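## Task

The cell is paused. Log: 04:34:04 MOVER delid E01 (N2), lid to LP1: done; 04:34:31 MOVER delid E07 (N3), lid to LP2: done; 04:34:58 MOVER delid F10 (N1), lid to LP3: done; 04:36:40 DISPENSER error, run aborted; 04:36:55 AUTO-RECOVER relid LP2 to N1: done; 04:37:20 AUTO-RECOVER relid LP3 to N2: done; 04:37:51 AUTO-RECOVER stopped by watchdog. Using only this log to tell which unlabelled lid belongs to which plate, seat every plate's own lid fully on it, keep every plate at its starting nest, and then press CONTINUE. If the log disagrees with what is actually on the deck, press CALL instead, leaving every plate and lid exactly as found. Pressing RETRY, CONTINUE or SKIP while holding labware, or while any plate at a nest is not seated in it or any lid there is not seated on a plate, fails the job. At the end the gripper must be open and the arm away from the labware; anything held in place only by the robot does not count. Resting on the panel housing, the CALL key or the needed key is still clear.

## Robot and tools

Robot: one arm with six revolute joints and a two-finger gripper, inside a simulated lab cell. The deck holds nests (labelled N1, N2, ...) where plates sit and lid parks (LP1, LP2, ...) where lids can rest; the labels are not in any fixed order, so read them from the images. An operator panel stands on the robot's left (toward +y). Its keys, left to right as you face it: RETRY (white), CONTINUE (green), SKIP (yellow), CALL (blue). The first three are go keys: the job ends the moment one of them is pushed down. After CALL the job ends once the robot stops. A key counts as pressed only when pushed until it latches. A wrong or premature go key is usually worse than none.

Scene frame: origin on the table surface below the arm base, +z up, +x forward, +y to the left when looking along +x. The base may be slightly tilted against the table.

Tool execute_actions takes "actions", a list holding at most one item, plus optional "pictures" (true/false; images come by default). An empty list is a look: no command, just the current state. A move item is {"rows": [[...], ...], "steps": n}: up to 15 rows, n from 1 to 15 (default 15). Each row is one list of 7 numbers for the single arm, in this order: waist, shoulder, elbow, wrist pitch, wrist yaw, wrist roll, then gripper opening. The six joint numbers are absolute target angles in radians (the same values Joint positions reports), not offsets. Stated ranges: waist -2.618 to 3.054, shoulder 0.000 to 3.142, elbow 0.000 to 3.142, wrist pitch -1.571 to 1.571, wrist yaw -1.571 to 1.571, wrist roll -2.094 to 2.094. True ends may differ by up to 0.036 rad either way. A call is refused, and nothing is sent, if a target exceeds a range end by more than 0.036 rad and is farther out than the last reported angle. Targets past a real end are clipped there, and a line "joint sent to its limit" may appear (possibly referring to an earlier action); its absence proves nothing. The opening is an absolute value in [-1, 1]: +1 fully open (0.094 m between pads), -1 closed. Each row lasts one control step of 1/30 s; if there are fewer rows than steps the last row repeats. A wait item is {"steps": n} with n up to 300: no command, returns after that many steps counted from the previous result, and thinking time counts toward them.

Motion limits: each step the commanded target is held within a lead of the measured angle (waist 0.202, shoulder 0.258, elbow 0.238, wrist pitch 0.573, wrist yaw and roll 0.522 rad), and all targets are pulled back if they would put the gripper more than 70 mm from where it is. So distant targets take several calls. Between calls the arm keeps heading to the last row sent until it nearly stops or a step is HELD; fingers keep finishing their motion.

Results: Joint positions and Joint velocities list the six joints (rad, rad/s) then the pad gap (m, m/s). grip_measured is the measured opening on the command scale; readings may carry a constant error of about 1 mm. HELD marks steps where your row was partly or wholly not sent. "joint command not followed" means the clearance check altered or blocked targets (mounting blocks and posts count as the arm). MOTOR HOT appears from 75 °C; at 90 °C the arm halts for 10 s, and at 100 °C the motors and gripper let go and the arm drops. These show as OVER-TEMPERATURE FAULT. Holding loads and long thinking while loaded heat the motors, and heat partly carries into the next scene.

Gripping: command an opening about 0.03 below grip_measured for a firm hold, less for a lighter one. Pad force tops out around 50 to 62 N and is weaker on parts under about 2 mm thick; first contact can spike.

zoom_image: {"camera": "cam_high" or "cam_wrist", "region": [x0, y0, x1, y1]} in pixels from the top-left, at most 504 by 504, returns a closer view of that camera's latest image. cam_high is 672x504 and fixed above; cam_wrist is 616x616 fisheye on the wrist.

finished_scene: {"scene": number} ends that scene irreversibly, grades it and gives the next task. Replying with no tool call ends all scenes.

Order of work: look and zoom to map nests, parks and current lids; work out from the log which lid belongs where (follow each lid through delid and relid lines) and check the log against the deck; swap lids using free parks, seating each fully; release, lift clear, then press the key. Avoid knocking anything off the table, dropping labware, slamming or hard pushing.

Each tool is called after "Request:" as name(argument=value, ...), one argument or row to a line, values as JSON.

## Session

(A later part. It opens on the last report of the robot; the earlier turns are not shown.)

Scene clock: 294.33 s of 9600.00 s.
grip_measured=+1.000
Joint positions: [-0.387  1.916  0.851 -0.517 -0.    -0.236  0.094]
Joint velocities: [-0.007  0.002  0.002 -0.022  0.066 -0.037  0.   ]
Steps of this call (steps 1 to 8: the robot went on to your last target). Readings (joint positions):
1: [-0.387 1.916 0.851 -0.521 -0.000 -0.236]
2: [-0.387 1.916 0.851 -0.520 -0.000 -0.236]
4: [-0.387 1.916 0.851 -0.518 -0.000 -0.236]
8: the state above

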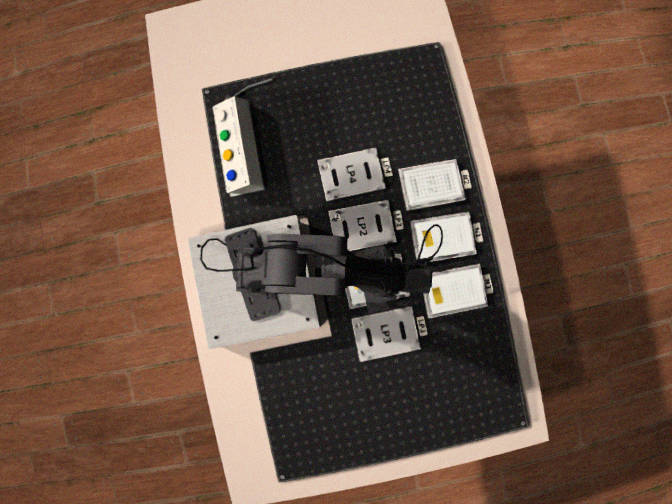

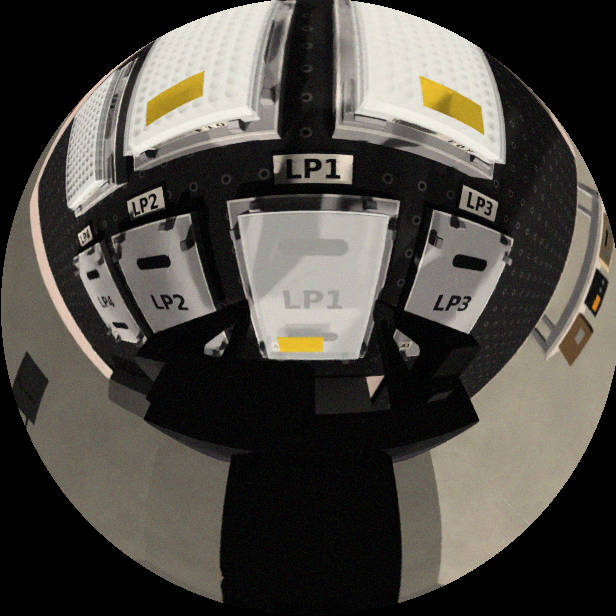

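Request:
execute_actions(
  actions=[],
)

Scene clock: 302.77 s of 9600.00 s.
grip_measured=+1.000
Joint positions: [-0.387  1.916  0.851 -0.516 -0.    -0.236  0.094]
Joint velocities: [-0.002 -0.002 -0.007 -0.037 -0.007 -0.022  0.   ]
Steps of this call (steps 1 to 15: the robot went on to your last target; steps 16 to 90: nothing new was sent; then 5.43 s passed at rest). Readings (joint positions):
1: [-0.387 1.916 0.851 -0.517 -0.000 -0.236]
2: [-0.387 1.916 0.851 -0.517 -0.000 -0.236]
4: [-0.387 1.916 0.851 -0.517 -0.000 -0.236]
8: [-0.387 1.916 0.851 -0.517 -0.000 -0.236]
90: the state above
The arm was judged still, so your last target was given up. Only a new action makes it travel on or press farther. Fingers that are still opening or closing keep moving.

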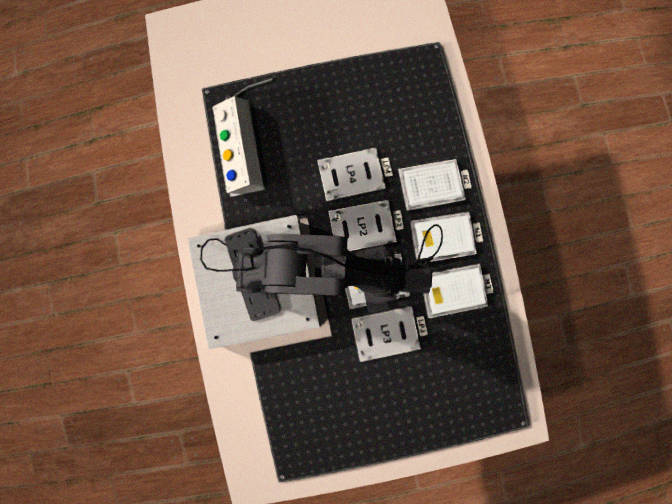

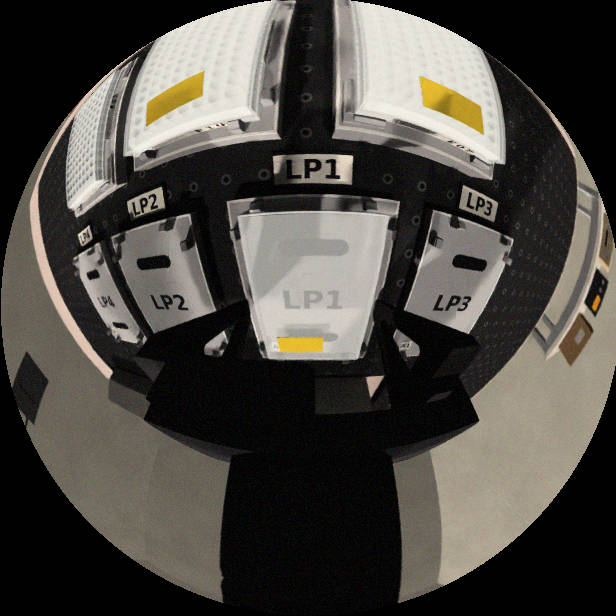

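Request:
execute_actions(
  actions=[
    {"rows": [[-0.3955,1.924,0.843,-0.497,0,-0.242,0.96],[-0.3955,1.924,0.843,-0.497,0,-0.242,0.92],[-0.3955,1.924,0.843,-0.497,0,-0.242,0.88],[-0.3955,1.924,0.843,-0.497,0,-0.242,0.85],[-0.3955,1.924,0.843,-0.497,0,-0.242,0.83],[-0.3955,1.924,0.843,-0.497,0,-0.242,0.81],[-0.3955,1.924,0.843,-0.497,0,-0.242,0.795],[-0.3955,1.924,0.843,-0.497,0,-0.242,0.785],[-0.3955,1.924,0.843,-0.497,0,-0.242,0.775],[-0.3955,1.924,0.843,-0.497,0,-0.242,0.765],[-0.3955,1.924,0.843,-0.497,0,-0.242,0.755],[-0.3955,1.924,0.843,-0.497,0,-0.242,0.744]], "steps": 15},
  ],
)

Request:
zoom_image(
  camera="cam_wrist",
  region=[200, 170, 430, 370],
)

Scene clock: 306.20 s of 9600.00 s.
grip_measured=+0.766
Joint positions: [-0.387  1.916  0.851 -0.515 -0.    -0.237  0.083]
Joint velocities: [-0.007  0.002 -0.007  0.022  0.037 -0.022  0.001]
Steps of this call (steps 1 to 88: nothing new was sent; steps 89 to 103: all 15 steps of this action). Readings (joint positions):
89: [-0.387 1.916 0.851 -0.516 -0.000 -0.236]
90: [-0.387 1.916 0.851 -0.516 -0.000 -0.236]
92: [-0.387 1.916 0.851 -0.516 -0.000 -0.236]
96: [-0.387 1.916 0.851 -0.515 -0.000 -0.236]
103: the state above

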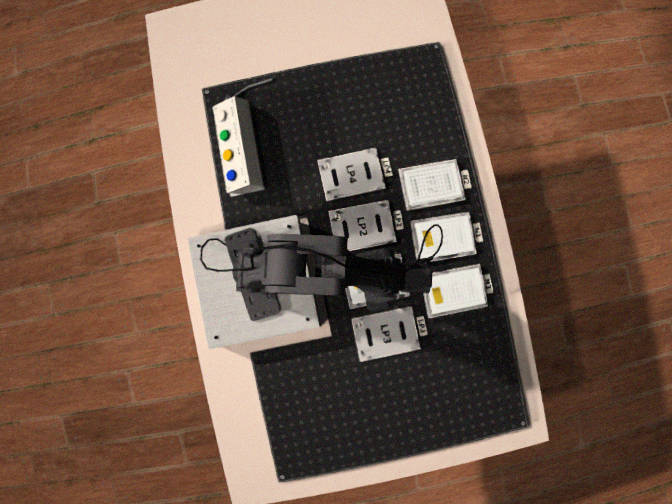

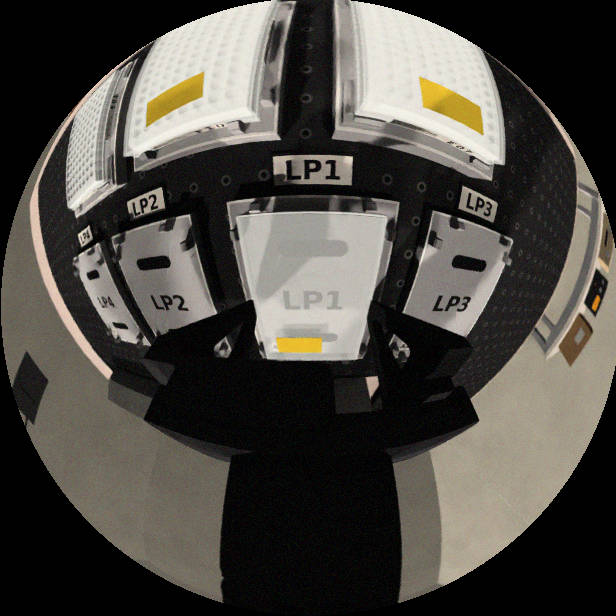

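Region (200, 170, 430, 370) of cam_wrist's 616x616 image, scaled by 2.191, with more detail than that image has; it fills the top 438 rows of this view, and the rest is white.

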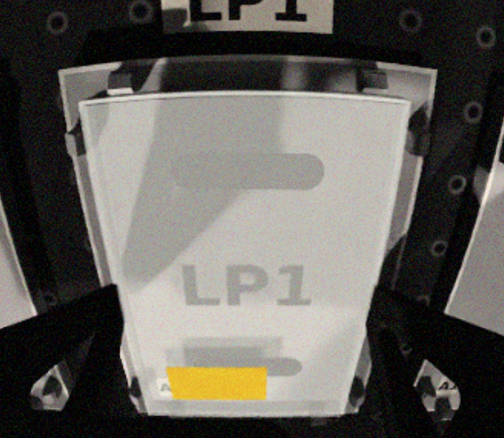

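Request:
execute_actions(
  actions=[
    {"rows": [[-0.3955,1.868,0.884,-0.536,0,-0.242,0.744],[-0.3955,1.866,0.885,-0.541,0,-0.242,0.744],[-0.3955,1.864,0.886,-0.548,0,-0.242,0.744],[-0.3955,1.862,0.888,-0.556,0,-0.242,0.744],[-0.3955,1.858,0.890,-0.566,0,-0.242,0.744],[-0.3955,1.852,0.893,-0.579,0,-0.242,0.744],[-0.3955,1.844,0.897,-0.593,0,-0.242,0.744],[-0.3955,1.835,0.902,-0.610,0,-0.242,0.744],[-0.39,1.824,0.908,-0.627,0,-0.238,0.744],[-0.383,1.813,0.914,-0.644,0,-0.232,0.744],[-0.377,1.802,0.920,-0.661,0,-0.228,0.744],[-0.375,1.791,0.927,-0.678,0,-0.227,0.744],[-0.373,1.781,0.934,-0.695,0,-0.224,0.744],[-0.370,1.770,0.941,-0.712,0,-0.221,0.744],[-0.3666,1.760,0.948,-0.729,0,-0.217,0.744]], "steps": 15},
  ],
  pictures=false,
)

Request:
execute_actions(
  actions=[
    {"rows": [[-0.3641,1.785,0.9556,-0.7312,0,-0.2134,0.744],[-0.3590,1.800,0.9687,-0.7396,0,-0.2080,0.744],[-0.3532,1.812,0.9832,-0.7500,0,-0.2019,0.744],[-0.3467,1.820,0.9992,-0.7592,0,-0.1952,0.744],[-0.3397,1.829,1.0155,-0.7667,0,-0.1877,0.744],[-0.3320,1.839,1.0341,-0.7748,0,-0.1797,0.744],[-0.3238,1.849,1.0528,-0.7834,0,-0.1711,0.744],[-0.3150,1.860,1.0738,-0.7927,0,-0.1619,0.744],[-0.3058,1.871,1.0948,-0.8024,0,-0.1522,0.744],[-0.2960,1.883,1.1169,-0.8127,0,-0.1420,0.744],[-0.2859,1.896,1.1399,-0.8223,0,-0.1313,0.744],[-0.2753,1.909,1.1638,-0.8323,0,-0.1202,0.744],[-0.2643,1.925,1.1885,-0.8397,0,-0.1087,0.744],[-0.2530,1.942,1.2140,-0.8474,0,-0.0968,0.744],[-0.2413,1.959,1.2392,-0.8563,0,-0.0846,0.744]], "steps": 15},
  ],
  pictures=false,
)

Request:
execute_actions(
  actions=[
    {"rows": [[-0.2294,1.977,1.2660,-0.8644,0,-0.0721,0.744],[-0.2172,1.995,1.2924,-0.8737,0,-0.0593,0.744],[-0.2047,2.013,1.3203,-0.8832,0,-0.0462,0.744],[-0.1921,2.032,1.3477,-0.8928,0,-0.0329,0.744],[-0.1793,2.050,1.3755,-0.9043,0,-0.0195,0.744],[-0.1663,2.068,1.4035,-0.9157,0,-0.0059,0.744],[-0.1532,2.086,1.4318,-0.9261,0,0.0079,0.744],[-0.1400,2.104,1.4603,-0.9366,0,0.0217,0.744],[-0.1268,2.122,1.4890,-0.9472,0,0.0356,0.744],[-0.1135,2.140,1.5177,-0.9578,0,0.0495,0.744],[-0.1002,2.158,1.5464,-0.9694,0,0.0634,0.744],[-0.0870,2.176,1.5751,-0.9799,0,0.0773,0.744],[-0.0738,2.193,1.6036,-0.9915,0,0.0911,0.744],[-0.0607,2.209,1.6319,-1.0031,0,0.1049,0.744],[-0.0477,2.226,1.6599,-1.0145,0,0.1185,0.744]], "steps": 15},
  ],
  pictures=false,
)

Request:
execute_actions(
  actions=[
    {"rows": [[-0.0349,2.241,1.6867,-1.0259,0,0.1319,0.744],[-0.0223,2.257,1.7130,-1.0361,0,0.1452,0.744],[-0.0098,2.272,1.7390,-1.0471,0,0.1583,0.744],[0.0024,2.287,1.7634,-1.0569,0,0.1711,0.744],[0.0143,2.301,1.7872,-1.0665,0,0.1836,0.744],[0.0260,2.315,1.8104,-1.0758,0,0.1958,0.744],[0.0373,2.328,1.8329,-1.0853,0,0.2077,0.744],[0.0483,2.341,1.8546,-1.0947,0,0.2192,0.744],[0.0589,2.353,1.8755,-1.1029,0,0.2303,0.744],[0.0690,2.365,1.8955,-1.1096,0,0.2410,0.744],[0.0788,2.376,1.9146,-1.1159,0,0.2512,0.744],[0.0880,2.389,1.9326,-1.1199,0,0.2609,0.744],[0.0968,2.402,1.9495,-1.1232,0,0.2701,0.744],[0.1050,2.414,1.9653,-1.1261,0,0.2787,0.744],[0.1127,2.425,1.9799,-1.1288,0,0.2867,0.744]], "steps": 15},
  ],
  pictures=false,
)

Request:
execute_actions(
  actions=[
    {"rows": [[0.1192,2.435,1.9932,-1.1310,0,0.2942,0.744],[0.1252,2.444,2.0052,-1.1329,0,0.3009,0.744],[0.1305,2.452,2.0157,-1.1344,0,0.3070,0.744],[0.1351,2.459,2.0248,-1.1360,0,0.3124,0.744],[0.1390,2.465,2.0324,-1.1372,0,0.3170,0.744],[0.1424,2.469,2.0384,-1.1384,0,0.3209,0.744],[0.1450,2.473,2.0437,-1.1392,0,0.3240,0.744],[0.1468,2.475,2.0473,-1.1400,0,0.3262,0.744],[0.1478,2.477,2.0491,-1.1402,0,0.3275,0.744],[0.148,2.477,2.049,-1.140,0,0.328,0.744]], "steps": 15},
  ],
)

Request:
zoom_image(
  camera="cam_wrist",
  region=[200, 170, 430, 370],
)

Scene clock: 375.30 s of 9600.00 s.
grip_measured=+0.766
Joint positions: [-0.382  1.81   0.91  -0.653  0.    -0.232  0.083]
Joint velocities: [ 0.066 -0.335  0.217 -0.462 -0.022  0.154 -0.001]
Steps of this call (steps 1 to 15: the robot went on to your last target; steps 16 to 90: nothing new was sent; then 65.60 s passed at rest; steps 91 to 105: all 15 steps of this action). Readings (joint positions):
91: [-0.387 1.914 0.851 -0.515 -0.000 -0.237]
92: [-0.387 1.911 0.851 -0.518 0.000 -0.237]
94: [-0.387 1.902 0.854 -0.527 0.000 -0.237]
98: [-0.387 1.883 0.867 -0.559 0.000 -0.237]
105: the state above

Scene clock: 375.80 s of 9600.00 s.
grip_measured=+0.766
Joint positions: [-0.27   1.921  1.173 -0.81   0.    -0.134  0.083]
Joint velocities: [ 0.31   0.442  0.74  -0.183 -0.007  0.271 -0.   ]
Steps of this call (steps 1 to 15: all 15 steps of this action). Readings (joint positions):
1: [-0.379 1.802 0.919 -0.667 0.000 -0.229]
2: [-0.376 1.801 0.930 -0.680 0.000 -0.226]
4: [-0.366 1.803 0.952 -0.701 0.000 -0.219]
8: [-0.339 1.829 1.015 -0.745 0.000 -0.196]
15: the state above

Scene clock: 376.30 s of 9600.00 s.
grip_measured=+0.766
Joint positions: [-0.079  2.193  1.588 -0.953  0.     0.055  0.083]
Joint velocities: [ 0.359  0.491  0.818 -0.344 -0.007  0.403 -0.001]
Steps of this call (steps 1 to 15: all 15 steps of this action). Readings (joint positions):
1: [-0.259 1.937 1.198 -0.818 0.000 -0.124]
2: [-0.247 1.954 1.224 -0.826 0.000 -0.112]
4: [-0.223 1.991 1.278 -0.843 0.000 -0.089]
8: [-0.172 2.066 1.389 -0.880 0.000 -0.038]
15: the state above

Scene clock: 376.80 s of 9600.00 s.
grip_measured=+0.766
Joint positions: [ 0.093  2.398  1.929 -1.09   0.     0.239  0.083]
Joint velocities: [ 0.227  0.305  0.481 -0.154  0.022  0.242 -0.   ]
Steps of this call (steps 1 to 15: all 15 steps of this action). Readings (joint positions):
1: [-0.066 2.209 1.616 -0.964 0.000 0.069]
2: [-0.052 2.225 1.643 -0.975 0.000 0.082]
4: [-0.027 2.256 1.696 -0.996 0.000 0.109]
8: [0.022 2.313 1.793 -1.036 0.000 0.161]
15: the state above

Scene clock: 377.30 s of 9600.00 s.
grip_measured=+0.766
Joint positions: [ 0.144  2.475  2.019 -1.125  0.     0.317  0.083]
Joint velocities: [ 0.007  0.007  0.012 -0.007  0.051  0.007 -0.   ]
Steps of this call (steps 1 to 15: all 15 steps of this action). Readings (joint positions):
1: [0.102 2.409 1.944 -1.095 0.000 0.248]
2: [0.109 2.420 1.958 -1.099 0.000 0.258]
4: [0.122 2.439 1.981 -1.105 0.000 0.274]
8: [0.139 2.467 2.010 -1.115 0.000 0.299]
15: the state above

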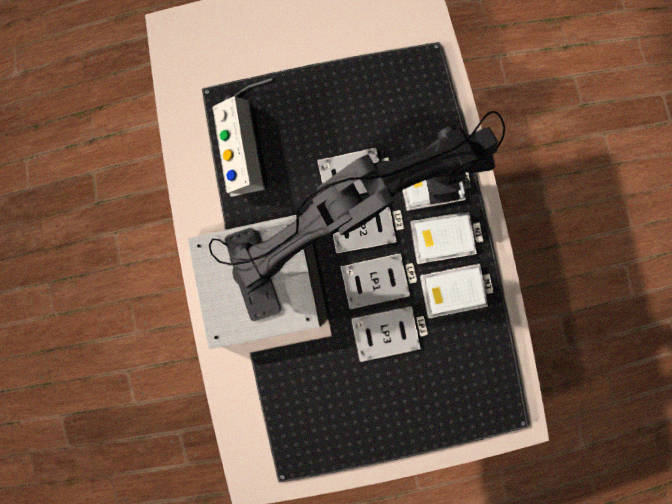

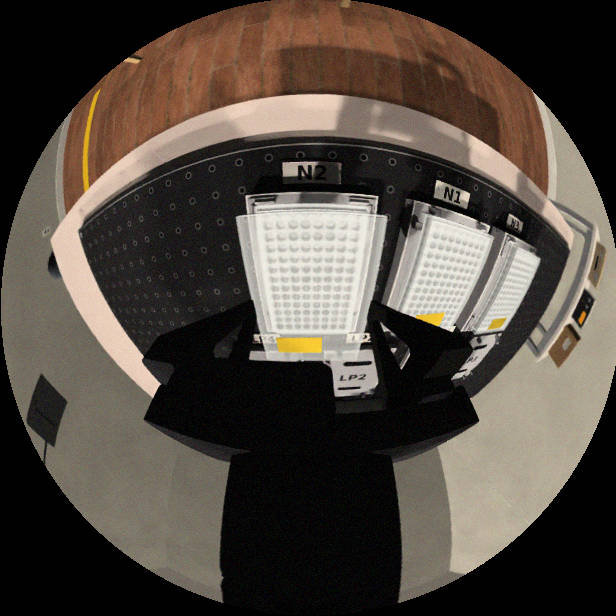

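Region (200, 170, 430, 370) of cam_wrist's 616x616 image, scaled by 2.191, with more detail than that image has; it fills the top 438 rows of this view, and the rest is white.

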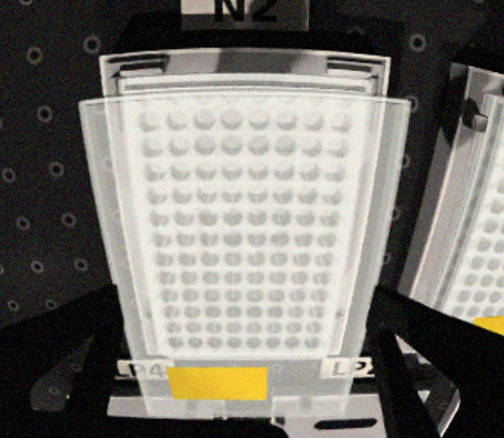

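Request:
execute_actions(
  actions=[
    {"rows": [[0.148,2.480,2.004,-1.102,0,0.328,0.74],[0.148,2.483,2.003,-1.096,0,0.328,0.738],[0.148,2.486,2.001,-1.089,0,0.328,0.738],[0.148,2.489,1.998,-1.082,0,0.328,0.738],[0.148,2.492,1.995,-1.075,0,0.328,0.738],[0.148,2.495,1.992,-1.068,0,0.328,0.738],[0.148,2.497,1.989,-1.062,0,0.328,0.738],[0.148,2.499,1.987,-1.057,0,0.328,0.738],[0.148,2.500,1.985,-1.054,0,0.328,0.738],[0.148,2.501,1.984,-1.052,0,0.328,0.738]], "steps": 15},
  ],
)

Request:
zoom_image(
  camera="cam_wrist",
  region=[200, 170, 430, 370],
)

Scene clock: 384.90 s of 9600.00 s.
grip_measured=+0.766
Joint positions: [ 0.144  2.502  1.99  -1.076  0.     0.322  0.083]
Joint velocities: [-0.002 -0.002 -0.002  0.022 -0.037  0.007 -0.   ]
Steps of this call (steps 1 to 15: the robot went on to your last target; steps 16 to 90: nothing new was sent; then 4.10 s passed at rest; steps 91 to 105: all 15 steps of this action). Readings (joint positions):
91: [0.144 2.475 2.020 -1.126 0.000 0.322]
92: [0.144 2.475 2.018 -1.123 0.000 0.322]
94: [0.144 2.475 2.012 -1.116 0.000 0.322]
98: [0.144 2.484 2.002 -1.096 0.000 0.322]
105: the state above

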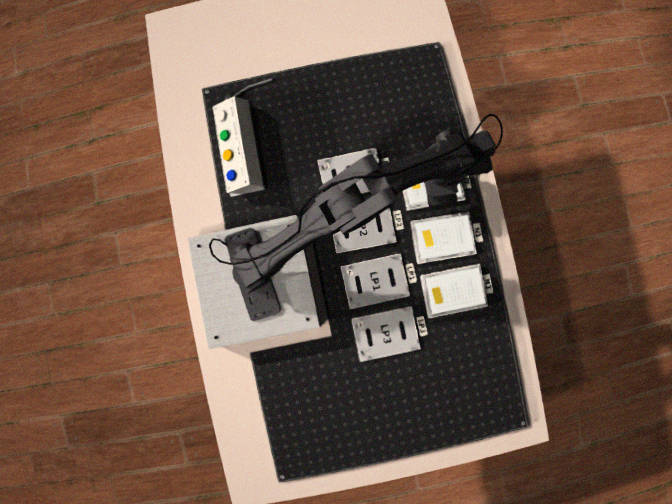

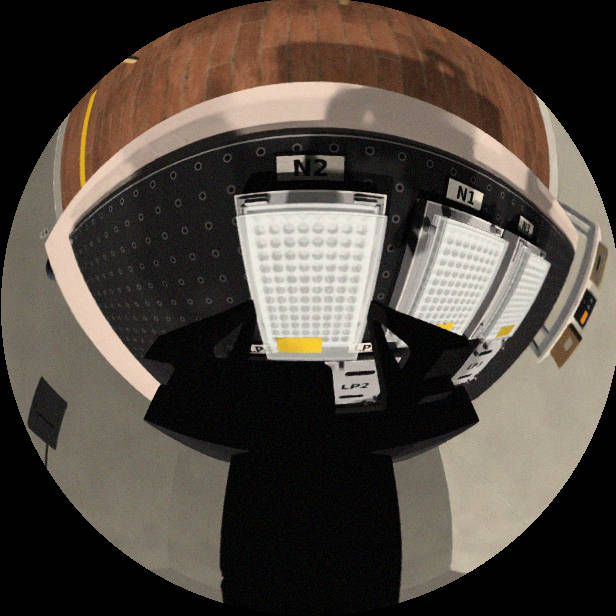

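Region (200, 170, 430, 370) of cam_wrist's 616x616 image, scaled by 2.191, with more detail than that image has; it fills the top 438 rows of this view, and the rest is white.

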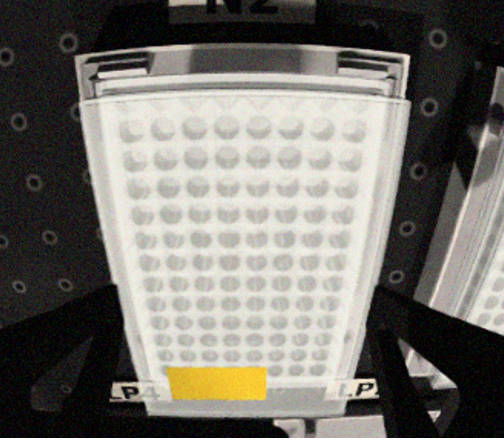

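Request:
execute_actions(
  actions=[
    {"rows": [[0.160,2.501,1.984,-1.047,0,0.328,0.738],[0.160,2.501,1.984,-1.047,0,0.328,0.738],[0.152,2.501,1.984,-1.047,0,0.328,0.738]], "steps": 12},
  ],
)

Request:
zoom_image(
  camera="cam_wrist",
  region=[200, 170, 430, 370],
)

Scene clock: 387.63 s of 9600.00 s.
grip_measured=+0.766
Joint positions: [ 0.147  2.502  1.989 -1.065  0.     0.322  0.083]
Joint velocities: [-0.017  0.012  0.002 -0.051 -0.007 -0.051 -0.   ]
Steps of this call (steps 1 to 15: the robot went on to your last target; steps 16 to 70: nothing new was sent; steps 71 to 82: all 12 steps of this action). Readings (joint positions):
71: [0.145 2.502 1.989 -1.069 0.000 0.322]
72: [0.145 2.502 1.989 -1.068 0.000 0.322]
74: [0.147 2.502 1.989 -1.067 0.000 0.322]
78: [0.147 2.502 1.989 -1.065 0.000 0.322]
82: the state above

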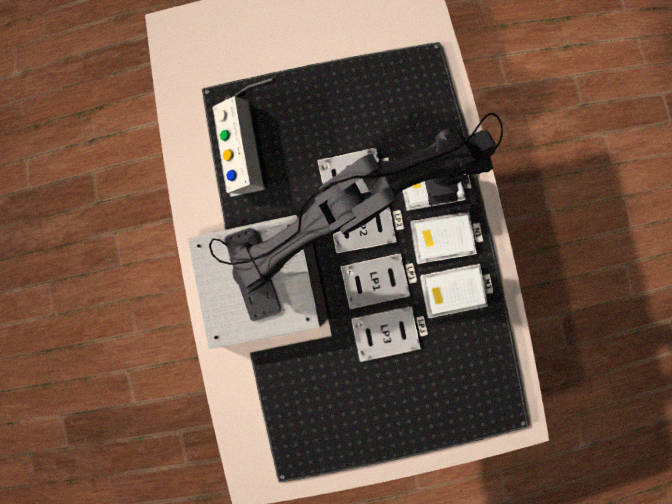

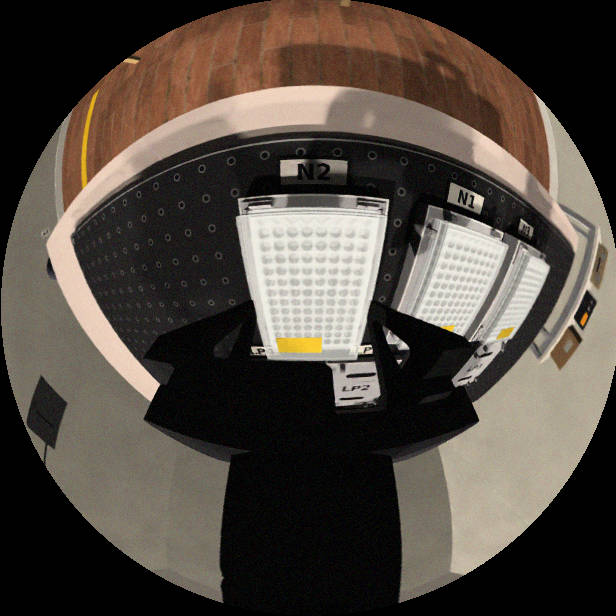

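Region (200, 170, 430, 370) of cam_wrist's 616x616 image, scaled by 2.191, with more detail than that image has; it fills the top 438 rows of this view, and the rest is white.

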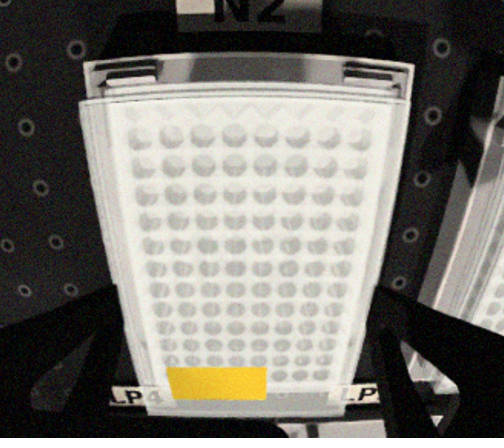

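Request:
execute_actions(
  actions=[
    {"rows": [[0.131,2.501,1.984,-1.047,0,0.332,0.738],[0.139,2.501,1.984,-1.047,0,0.332,0.738]], "steps": 12},
  ],
)

Request:
zoom_image(
  camera="cam_wrist",
  region=[200, 170, 430, 370],
)

Scene clock: 393.53 s of 9600.00 s.
grip_measured=+0.766
Joint positions: [ 0.145  2.502  1.989 -1.065  0.     0.325  0.083]
Joint velocities: [ 0.002 -0.007 -0.017 -0.022  0.051  0.022  0.001]
Steps of this call (steps 1 to 15: the robot went on to your last target; steps 16 to 90: nothing new was sent; then 2.50 s passed at rest; steps 91 to 102: all 12 steps of this action). Readings (joint positions):
91: [0.146 2.502 1.989 -1.065 0.000 0.322]
92: [0.146 2.502 1.989 -1.065 0.000 0.323]
94: [0.145 2.502 1.989 -1.065 0.000 0.324]
98: [0.145 2.502 1.989 -1.065 0.000 0.325]
102: the state above

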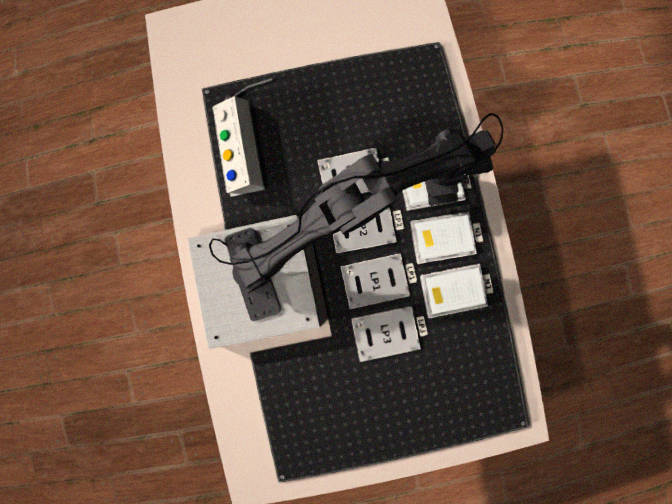

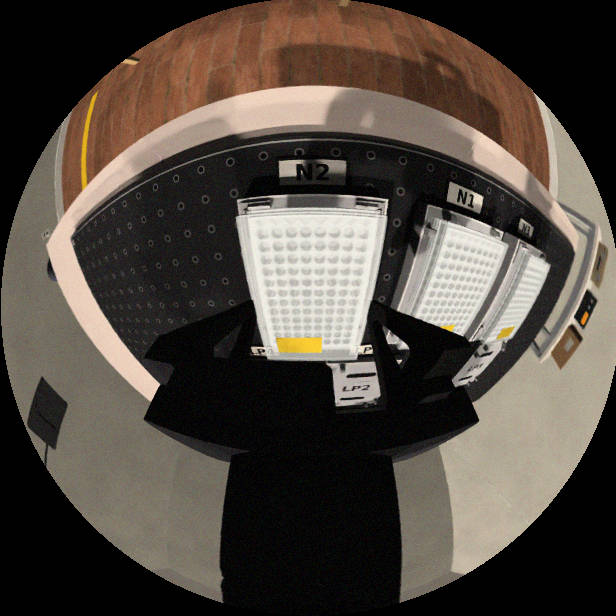

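Region (200, 170, 430, 370) of cam_wrist's 616x616 image, scaled by 2.191, with more detail than that image has; it fills the top 438 rows of this view, and the rest is white.

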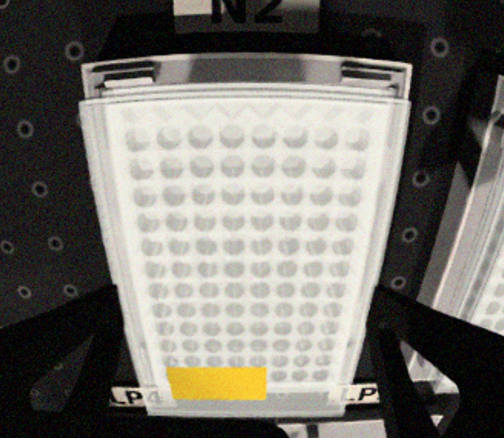

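Request:
execute_actions(
  actions=[
    {"rows": [[0.139,2.518,1.978,-1.041,0,0.332,0.738],[0.139,2.518,1.976,-1.036,0,0.332,0.738],[0.139,2.516,1.974,-1.031,0,0.332,0.738],[0.139,2.514,1.972,-1.027,0,0.332,0.738],[0.139,2.513,1.970,-1.024,0,0.332,0.738],[0.139,2.513,1.968,-1.021,0,0.332,0.738]], "steps": 15},
  ],
)

Request:
zoom_image(
  camera="cam_wrist",
  region=[200, 170, 430, 370],
)

Scene clock: 398.93 s of 9600.00 s.
grip_measured=+0.766
Joint positions: [ 0.145  2.502  1.975 -1.041  0.     0.326  0.083]
Joint velocities: [-0.012 -0.002 -0.017  0.022  0.066  0.051 -0.   ]
Steps of this call (steps 1 to 15: the robot went on to your last target; steps 16 to 90: nothing new was sent; then 1.90 s passed at rest; steps 91 to 105: all 15 steps of this action). Readings (joint positions):
91: [0.145 2.502 1.989 -1.064 0.000 0.326]
92: [0.145 2.502 1.989 -1.063 0.000 0.326]
94: [0.145 2.502 1.988 -1.057 0.000 0.326]
98: [0.145 2.502 1.978 -1.045 0.000 0.326]
105: the state above

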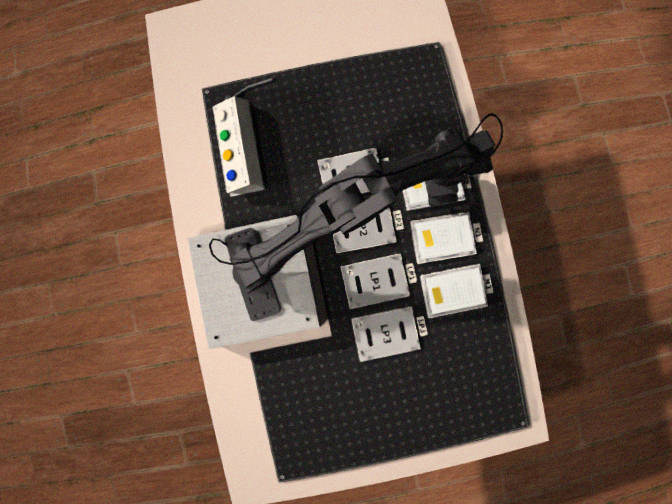

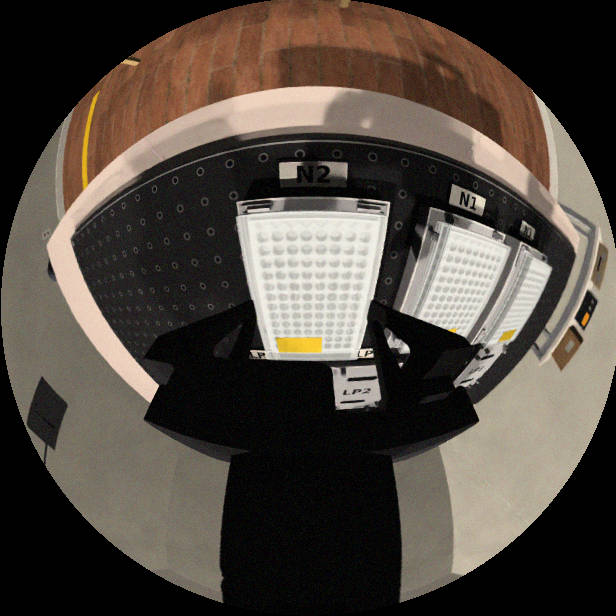

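Region (200, 170, 430, 370) of cam_wrist's 616x616 image, scaled by 2.191, with more detail than that image has; it fills the top 438 rows of this view, and the rest is white.

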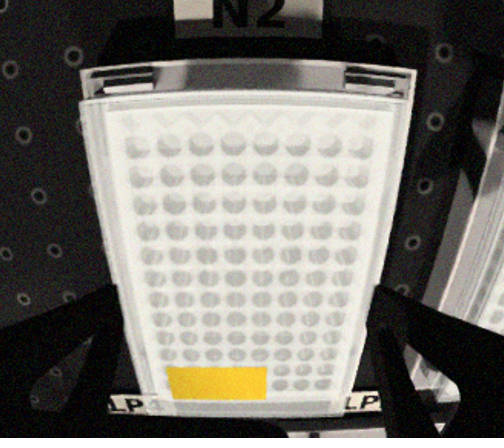

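Request:
execute_actions(
  actions=[
    {"rows": [[0.139,2.523,1.968,-1.022,0,0.332,0.738],[0.139,2.523,1.968,-1.022,0,0.332,0.738],[0.139,2.523,1.968,-1.022,0,0.332,0.738],[0.139,2.520,1.968,-1.022,0,0.332,0.738],[0.139,2.516,1.968,-1.022,0,0.332,0.738],[0.139,2.513,1.968,-1.022,0,0.332,0.738]], "steps": 15},
  ],
)

Request:
zoom_image(
  camera="cam_wrist",
  region=[200, 170, 430, 370],
)

Scene clock: 401.70 s of 9600.00 s.
grip_measured=+0.766
Joint positions: [ 0.145  2.513  1.975 -1.037 -0.     0.327  0.083]
Joint velocities: [ 0.007 -0.002 -0.002  0.081  0.007  0.066  0.001]
Steps of this call (steps 1 to 15: the robot went on to your last target; steps 16 to 68: nothing new was sent; steps 69 to 83: all 15 steps of this action). Readings (joint positions):
69: [0.145 2.503 1.975 -1.040 0.000 0.326]
70: [0.145 2.505 1.975 -1.040 0.000 0.326]
72: [0.145 2.510 1.975 -1.040 0.000 0.326]
76: [0.145 2.513 1.975 -1.038 -0.000 0.326]
83: the state above

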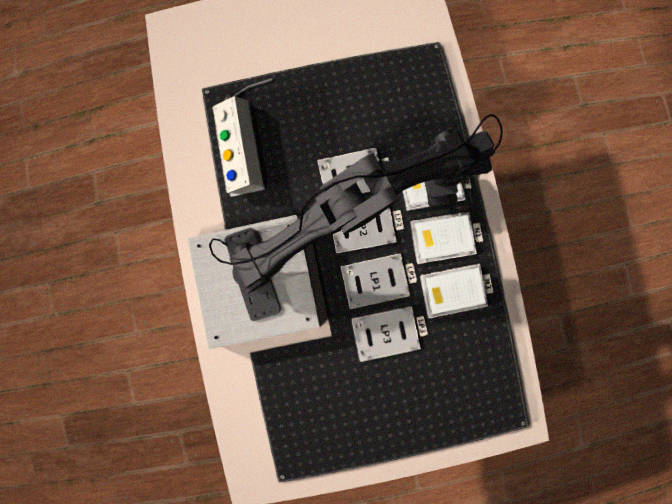

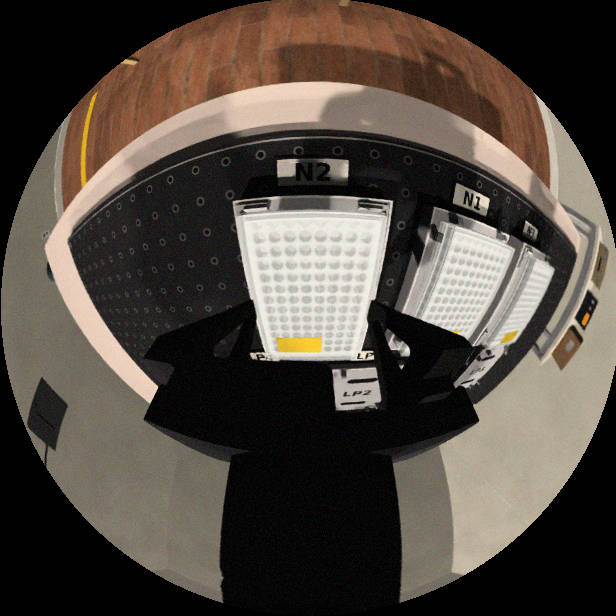

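Region (200, 170, 430, 370) of cam_wrist's 616x616 image, scaled by 2.191, with more detail than that image has; it fills the top 438 rows of this view, and the rest is white.

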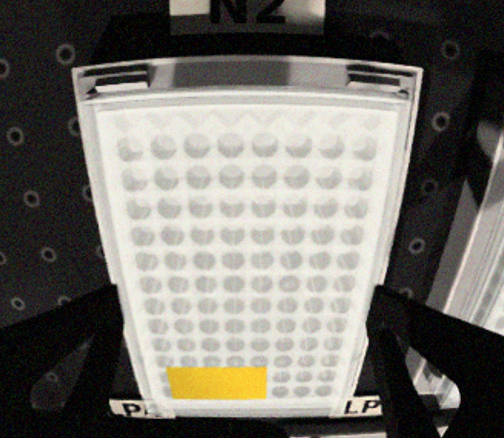

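Request:
execute_actions(
  actions=[
    {"rows": [[0.139,2.513,1.968,-1.022,0,0.332,0.752],[0.139,2.513,1.968,-1.022,0,0.332,0.76],[0.139,2.513,1.968,-1.022,0,0.332,0.767],[0.139,2.513,1.968,-1.022,0,0.332,0.774],[0.139,2.513,1.968,-1.022,0,0.332,0.782],[0.139,2.513,1.968,-1.022,0,0.332,0.80],[0.139,2.513,1.968,-1.022,0,0.332,0.83],[0.139,2.513,1.968,-1.022,0,0.332,0.87],[0.139,2.513,1.968,-1.022,0,0.332,0.92],[0.139,2.513,1.968,-1.022,0,0.332,0.97],[0.139,2.513,1.968,-1.022,0,0.332,1.0]], "steps": 15},
  ],
)

Request:
zoom_image(
  camera="cam_wrist",
  region=[200, 170, 430, 370],
)

Scene clock: 405.47 s of 9600.00 s.
grip_measured=+1.000
Joint positions: [ 0.145  2.513  1.975 -1.037 -0.     0.327  0.094]
Joint velocities: [-0.012 -0.007  0.002 -0.081 -0.037 -0.022  0.   ]
Steps of this call (steps 1 to 15: the robot went on to your last target; steps 16 to 90: nothing new was sent; then 0.27 s passed at rest; steps 91 to 105: all 15 steps of this action). Readings (joint positions):
91: [0.145 2.513 1.975 -1.037 -0.000 0.327]
92: [0.145 2.513 1.975 -1.037 -0.000 0.327]
94: [0.145 2.513 1.975 -1.037 -0.000 0.327]
98: [0.145 2.513 1.975 -1.037 -0.000 0.327]
105: the state above

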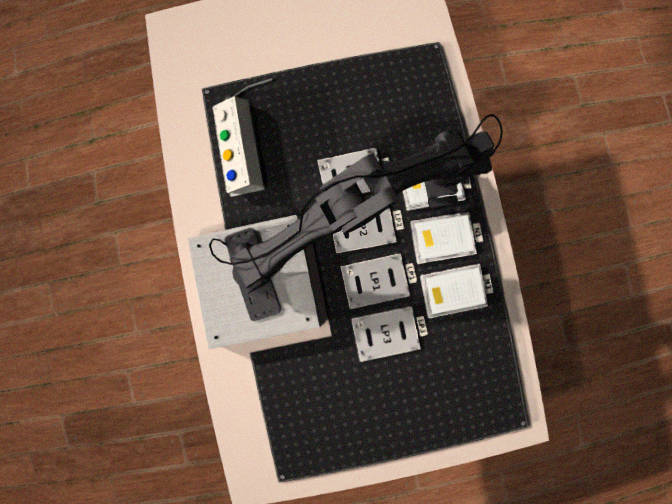

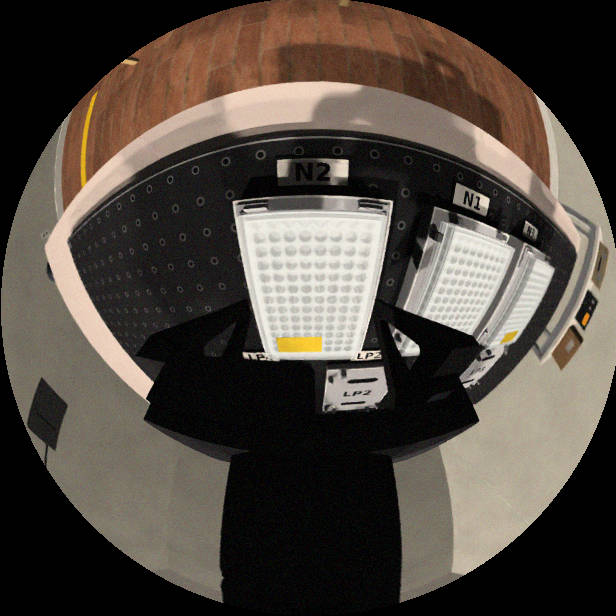

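Region (200, 170, 430, 370) of cam_wrist's 616x616 image, scaled by 2.191, with more detail than that image has; it fills the top 438 rows of this view, and the rest is white.

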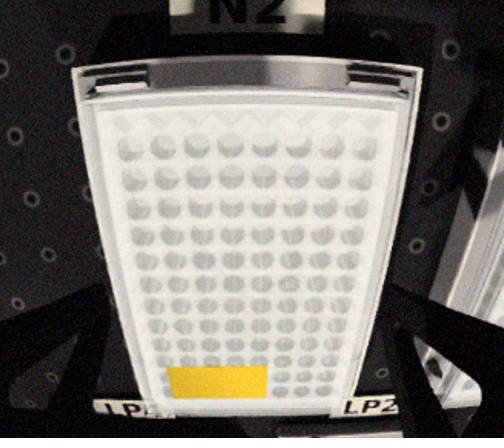

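Request:
execute_actions(
  actions=[
    {"rows": [[0.145,2.466,1.968,-1.058,0,0.327,1],[0.145,2.464,1.968,-1.062,0,0.327,1],[0.145,2.462,1.968,-1.067,0,0.327,1],[0.145,2.459,1.968,-1.073,0,0.327,1],[0.145,2.455,1.968,-1.080,0,0.327,1],[0.148,2.450,1.968,-1.087,0,0.325,1],[0.151,2.443,1.966,-1.094,0,0.322,1],[0.154,2.436,1.964,-1.101,0,0.320,1],[0.159,2.427,1.960,-1.108,0,0.318,1],[0.166,2.418,1.955,-1.114,0,0.316,1],[0.175,2.408,1.949,-1.119,0,0.313,1],[0.186,2.397,1.942,-1.124,0,0.310,1],[0.200,2.385,1.933,-1.128,0,0.307,1],[0.216,2.373,1.924,-1.131,0,0.303,0.95],[0.234,2.360,1.914,-1.134,0,0.298,0.9]], "steps": 15},
  ],
  pictures=false,
)

Request:
execute_actions(
  actions=[
    {"rows": [[0.254,2.346,1.903,-1.136,0,0.293,0.82],[0.276,2.332,1.891,-1.138,0,0.288,0.74],[0.299,2.318,1.878,-1.139,0,0.282,0.66],[0.324,2.303,1.864,-1.140,0,0.276,0.58],[0.350,2.288,1.850,-1.140,0,0.270,0.5],[0.377,2.272,1.835,-1.138,0,0.263,0.42],[0.406,2.257,1.819,-1.134,0,0.256,0.34],[0.436,2.241,1.803,-1.128,0,0.249,0.26],[0.467,2.224,1.786,-1.120,0,0.241,0.18],[0.499,2.208,1.769,-1.112,0,0.233,0.1],[0.532,2.191,1.752,-1.105,0,0.225,0.02],[0.565,2.175,1.734,-1.100,0,0.217,-0.06],[0.599,2.158,1.716,-1.097,0,0.209,-0.14],[0.633,2.142,1.698,-1.094,0,0.200,-0.22],[0.668,2.125,1.680,-1.091,0,0.191,-0.3]], "steps": 15},
  ],
  pictures=true,
)

Request:
zoom_image(
  camera="cam_wrist",
  region=[330, 150, 610, 400],
)

Request:
execute_actions(
  actions=[
    {"rows": [[0.703,2.109,1.661,-1.088,0,0.183,-0.38],[0.738,2.093,1.642,-1.084,0,0.174,-0.46],[0.774,2.077,1.623,-1.080,0,0.165,-0.54],[0.810,2.062,1.604,-1.076,0,0.156,-0.62],[0.845,2.047,1.585,-1.071,0,0.147,-0.7],[0.881,2.032,1.566,-1.066,0,0.138,-0.78],[0.917,2.018,1.547,-1.061,0,0.130,-0.86],[0.952,2.004,1.528,-1.056,0,0.121,-0.92],[0.987,1.991,1.510,-1.050,0,0.112,-0.96],[1.021,1.978,1.492,-1.044,0,0.104,-1],[1.055,1.966,1.474,-1.038,0,0.096,-1],[1.088,1.954,1.457,-1.032,0,0.088,-1],[1.120,1.943,1.440,-1.025,0,0.080,-1],[1.151,1.933,1.424,-1.018,0,0.072,-1],[1.181,1.923,1.408,-1.011,0,0.064,-1]], "steps": 15},
  ],
  pictures=false,
)

Request:
execute_actions(
  actions=[
    {"rows": [[1.210,1.914,1.393,-1.004,0,0.057,-1],[1.238,1.906,1.378,-0.997,0,0.050,-1],[1.265,1.899,1.364,-0.989,0,0.043,-1],[1.290,1.892,1.351,-0.982,0,0.037,-1],[1.314,1.887,1.339,-0.974,0,0.031,-1],[1.337,1.882,1.327,-0.966,0,0.025,-1],[1.358,1.878,1.316,-0.959,0,0.020,-1],[1.377,1.876,1.306,-0.952,0,0.015,-1],[1.395,1.874,1.298,-0.946,0,0.011,-1],[1.411,1.874,1.290,-0.940,0,0.007,-1],[1.425,1.874,1.284,-0.935,0,0.003,-1],[1.437,1.874,1.278,-0.931,0,0,-1],[1.447,1.874,1.274,-0.928,0,-0.003,-1],[1.455,1.874,1.270,-0.926,0,-0.005,-1],[1.460,1.874,1.268,-0.925,0,-0.006,-1]], "steps": 15},
  ],
  pictures=false,
)

Request:
execute_actions(
  actions=[
    {"rows": [[1.463,1.874,1.267,-0.924,0,-0.007,-1],[1.464,1.874,1.266,-0.924,0,-0.007,-1]], "steps": 12},
  ],
)

Request:
zoom_image(
  camera="cam_wrist",
  region=[200, 170, 430, 370],
)

Request:
zoom_image(
  camera="cam_high",
  region=[300, 130, 520, 370],
)

Scene clock: 463.83 s of 9600.00 s.
grip_measured=+0.924
Joint positions: [ 0.181  2.417  1.938 -1.099  0.     0.317  0.09 ]
Joint velocities: [ 0.379 -0.354 -0.256 -0.227 -0.022 -0.095 -0.046]
Steps of this call (steps 1 to 15: the robot went on to your last target; steps 16 to 90: nothing new was sent; then 54.87 s passed at rest; steps 91 to 105: all 15 steps of this action). Readings (joint positions):
91: [0.145 2.513 1.975 -1.038 -0.000 0.327]
92: [0.145 2.512 1.975 -1.039 -0.000 0.327]
94: [0.145 2.508 1.975 -1.046 -0.000 0.327]
98: [0.145 2.489 1.975 -1.065 -0.000 0.327]
105: the state above

Scene clock: 464.33 s of 9600.00 s.
grip_measured=-0.261
Joint positions: [ 0.606  2.188  1.72  -1.107  0.     0.23   0.035]
Joint velocities: [ 0.955 -0.481 -0.525  0.037  0.037 -0.33  -0.075]
Steps of this call (steps 1 to 15: all 15 steps of this action). Readings (joint positions):
1: [0.197 2.404 1.929 -1.103 0.001 0.314]
2: [0.215 2.391 1.918 -1.106 0.001 0.310]
4: [0.261 2.363 1.895 -1.111 0.001 0.302]
8: [0.376 2.302 1.839 -1.114 0.001 0.280]
15: the state above

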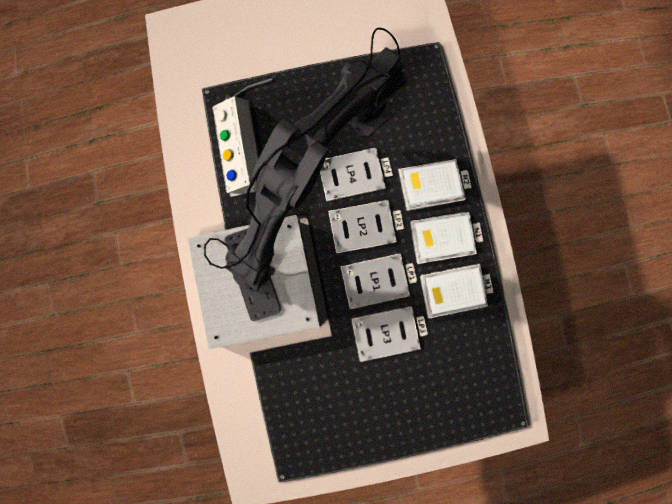

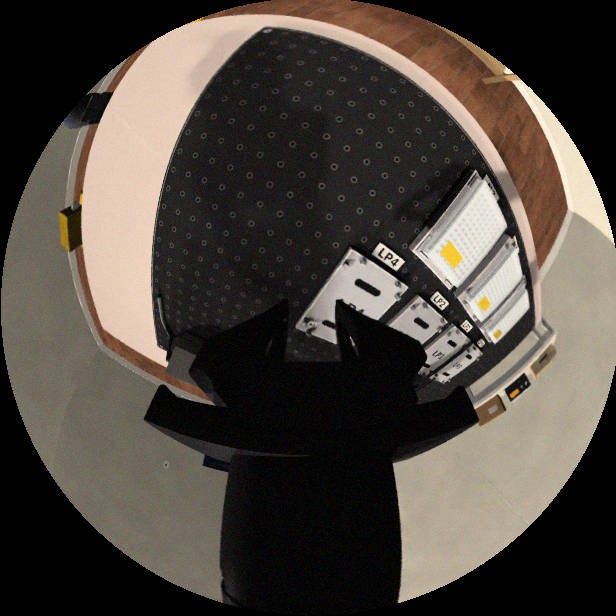

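Region (330, 150, 610, 400) of cam_wrist's 616x616 image, scaled by 1.800, with more detail than that image has; it fills the top 450 rows of this view, and the rest is white.

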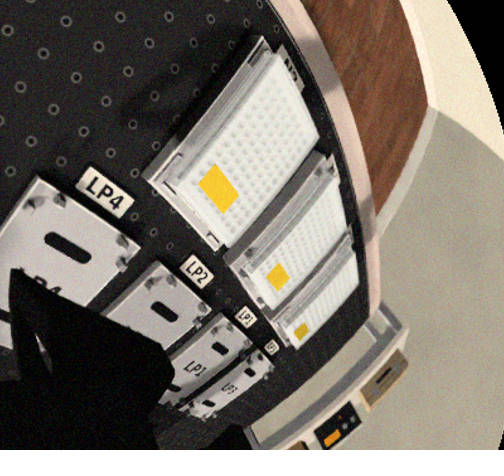

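Scene clock: 464.83 s of 9600.00 s.
grip_measured=-0.986
Joint positions: [ 1.13   1.974  1.445 -1.047 -0.002  0.104  0.001]
Joint velocities: [ 0.852 -0.305 -0.476  0.154 -0.007 -0.198 -0.001]
Steps of this call (steps 1 to 15: all 15 steps of this action). Readings (joint positions):
1: [0.641 2.172 1.702 -1.105 0.000 0.222]
2: [0.676 2.155 1.684 -1.102 0.000 0.214]
4: [0.747 2.122 1.646 -1.097 -0.000 0.198]
8: [0.891 2.061 1.571 -1.081 -0.001 0.163]
15: the state above

Scene clock: 465.33 s of 9600.00 s.
grip_measured=-0.986
Joint positions: [ 1.447  1.907  1.281 -0.96  -0.003  0.013  0.001]
Joint velocities: [ 0.227 -0.012 -0.12  -0.007  0.022 -0.081 -0.001]
Steps of this call (steps 1 to 15: all 15 steps of this action). Readings (joint positions):
1: [1.161 1.964 1.429 -1.042 -0.002 0.096]
2: [1.190 1.954 1.413 -1.036 -0.003 0.088]
4: [1.246 1.937 1.384 -1.024 -0.003 0.073]
8: [1.341 1.914 1.334 -0.998 -0.003 0.046]
15: the state above

Scene clock: 465.73 s of 9600.00 s.
grip_measured=-0.986
Joint positions: [ 1.461  1.907  1.274 -0.943 -0.003  0.     0.001]
Joint velocities: [-0.007 -0.012 -0.002 -0.022 -0.007 -0.066  0.   ]
Steps of this call (steps 1 to 12: all 12 steps of this action). Readings (joint positions):
1: [1.454 1.907 1.278 -0.957 -0.003 0.010]
2: [1.458 1.907 1.276 -0.955 -0.003 0.008]
4: [1.461 1.907 1.274 -0.952 -0.003 0.005]
8: [1.461 1.907 1.274 -0.946 -0.003 0.001]
12: the state above

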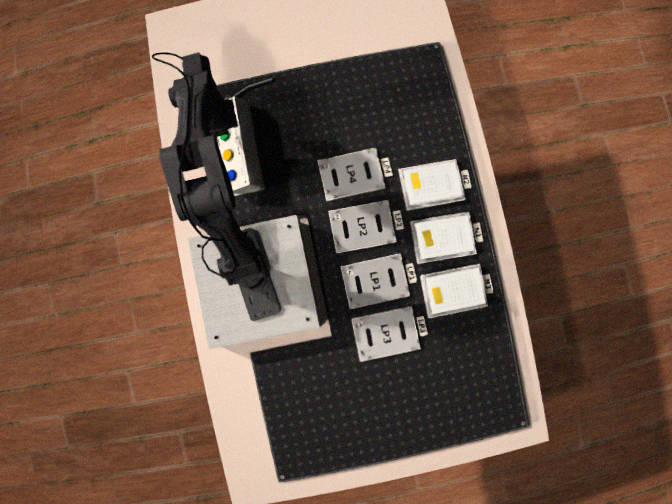

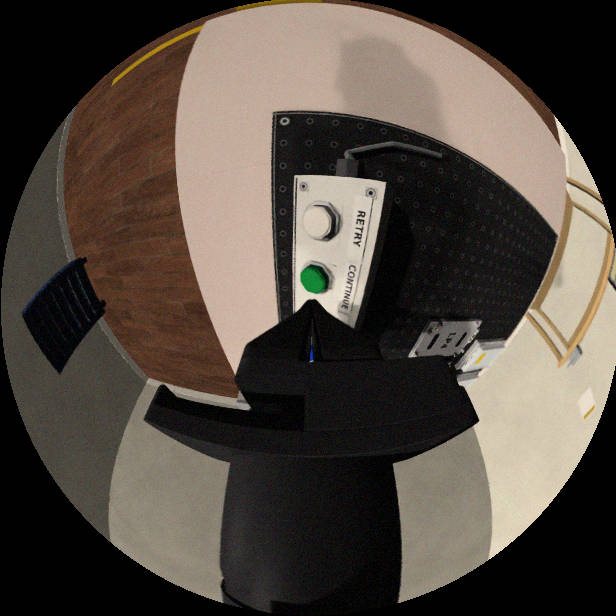

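Region (200, 170, 430, 370) of cam_wrist's 616x616 image, scaled by 2.191, with more detail than that image has; it fills the top 438 rows of this view, and the rest is white.

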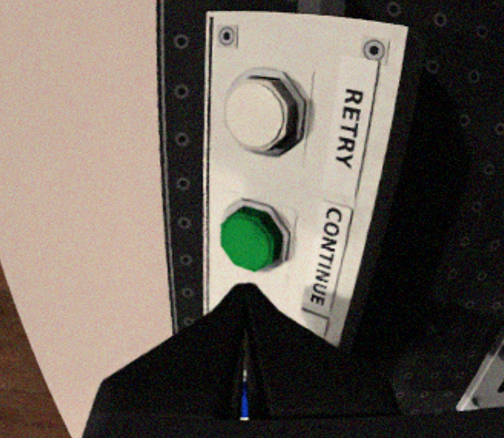

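Region (300, 130, 520, 370) of cam_high's 672x504 image, scaled by 2.100, with more detail than that image has; it fills the left 462 columns of this view, and the rest is white.

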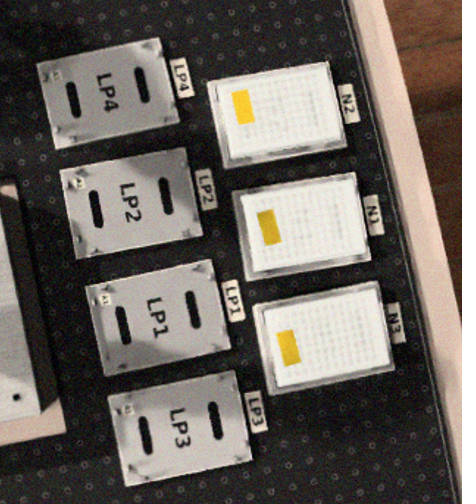

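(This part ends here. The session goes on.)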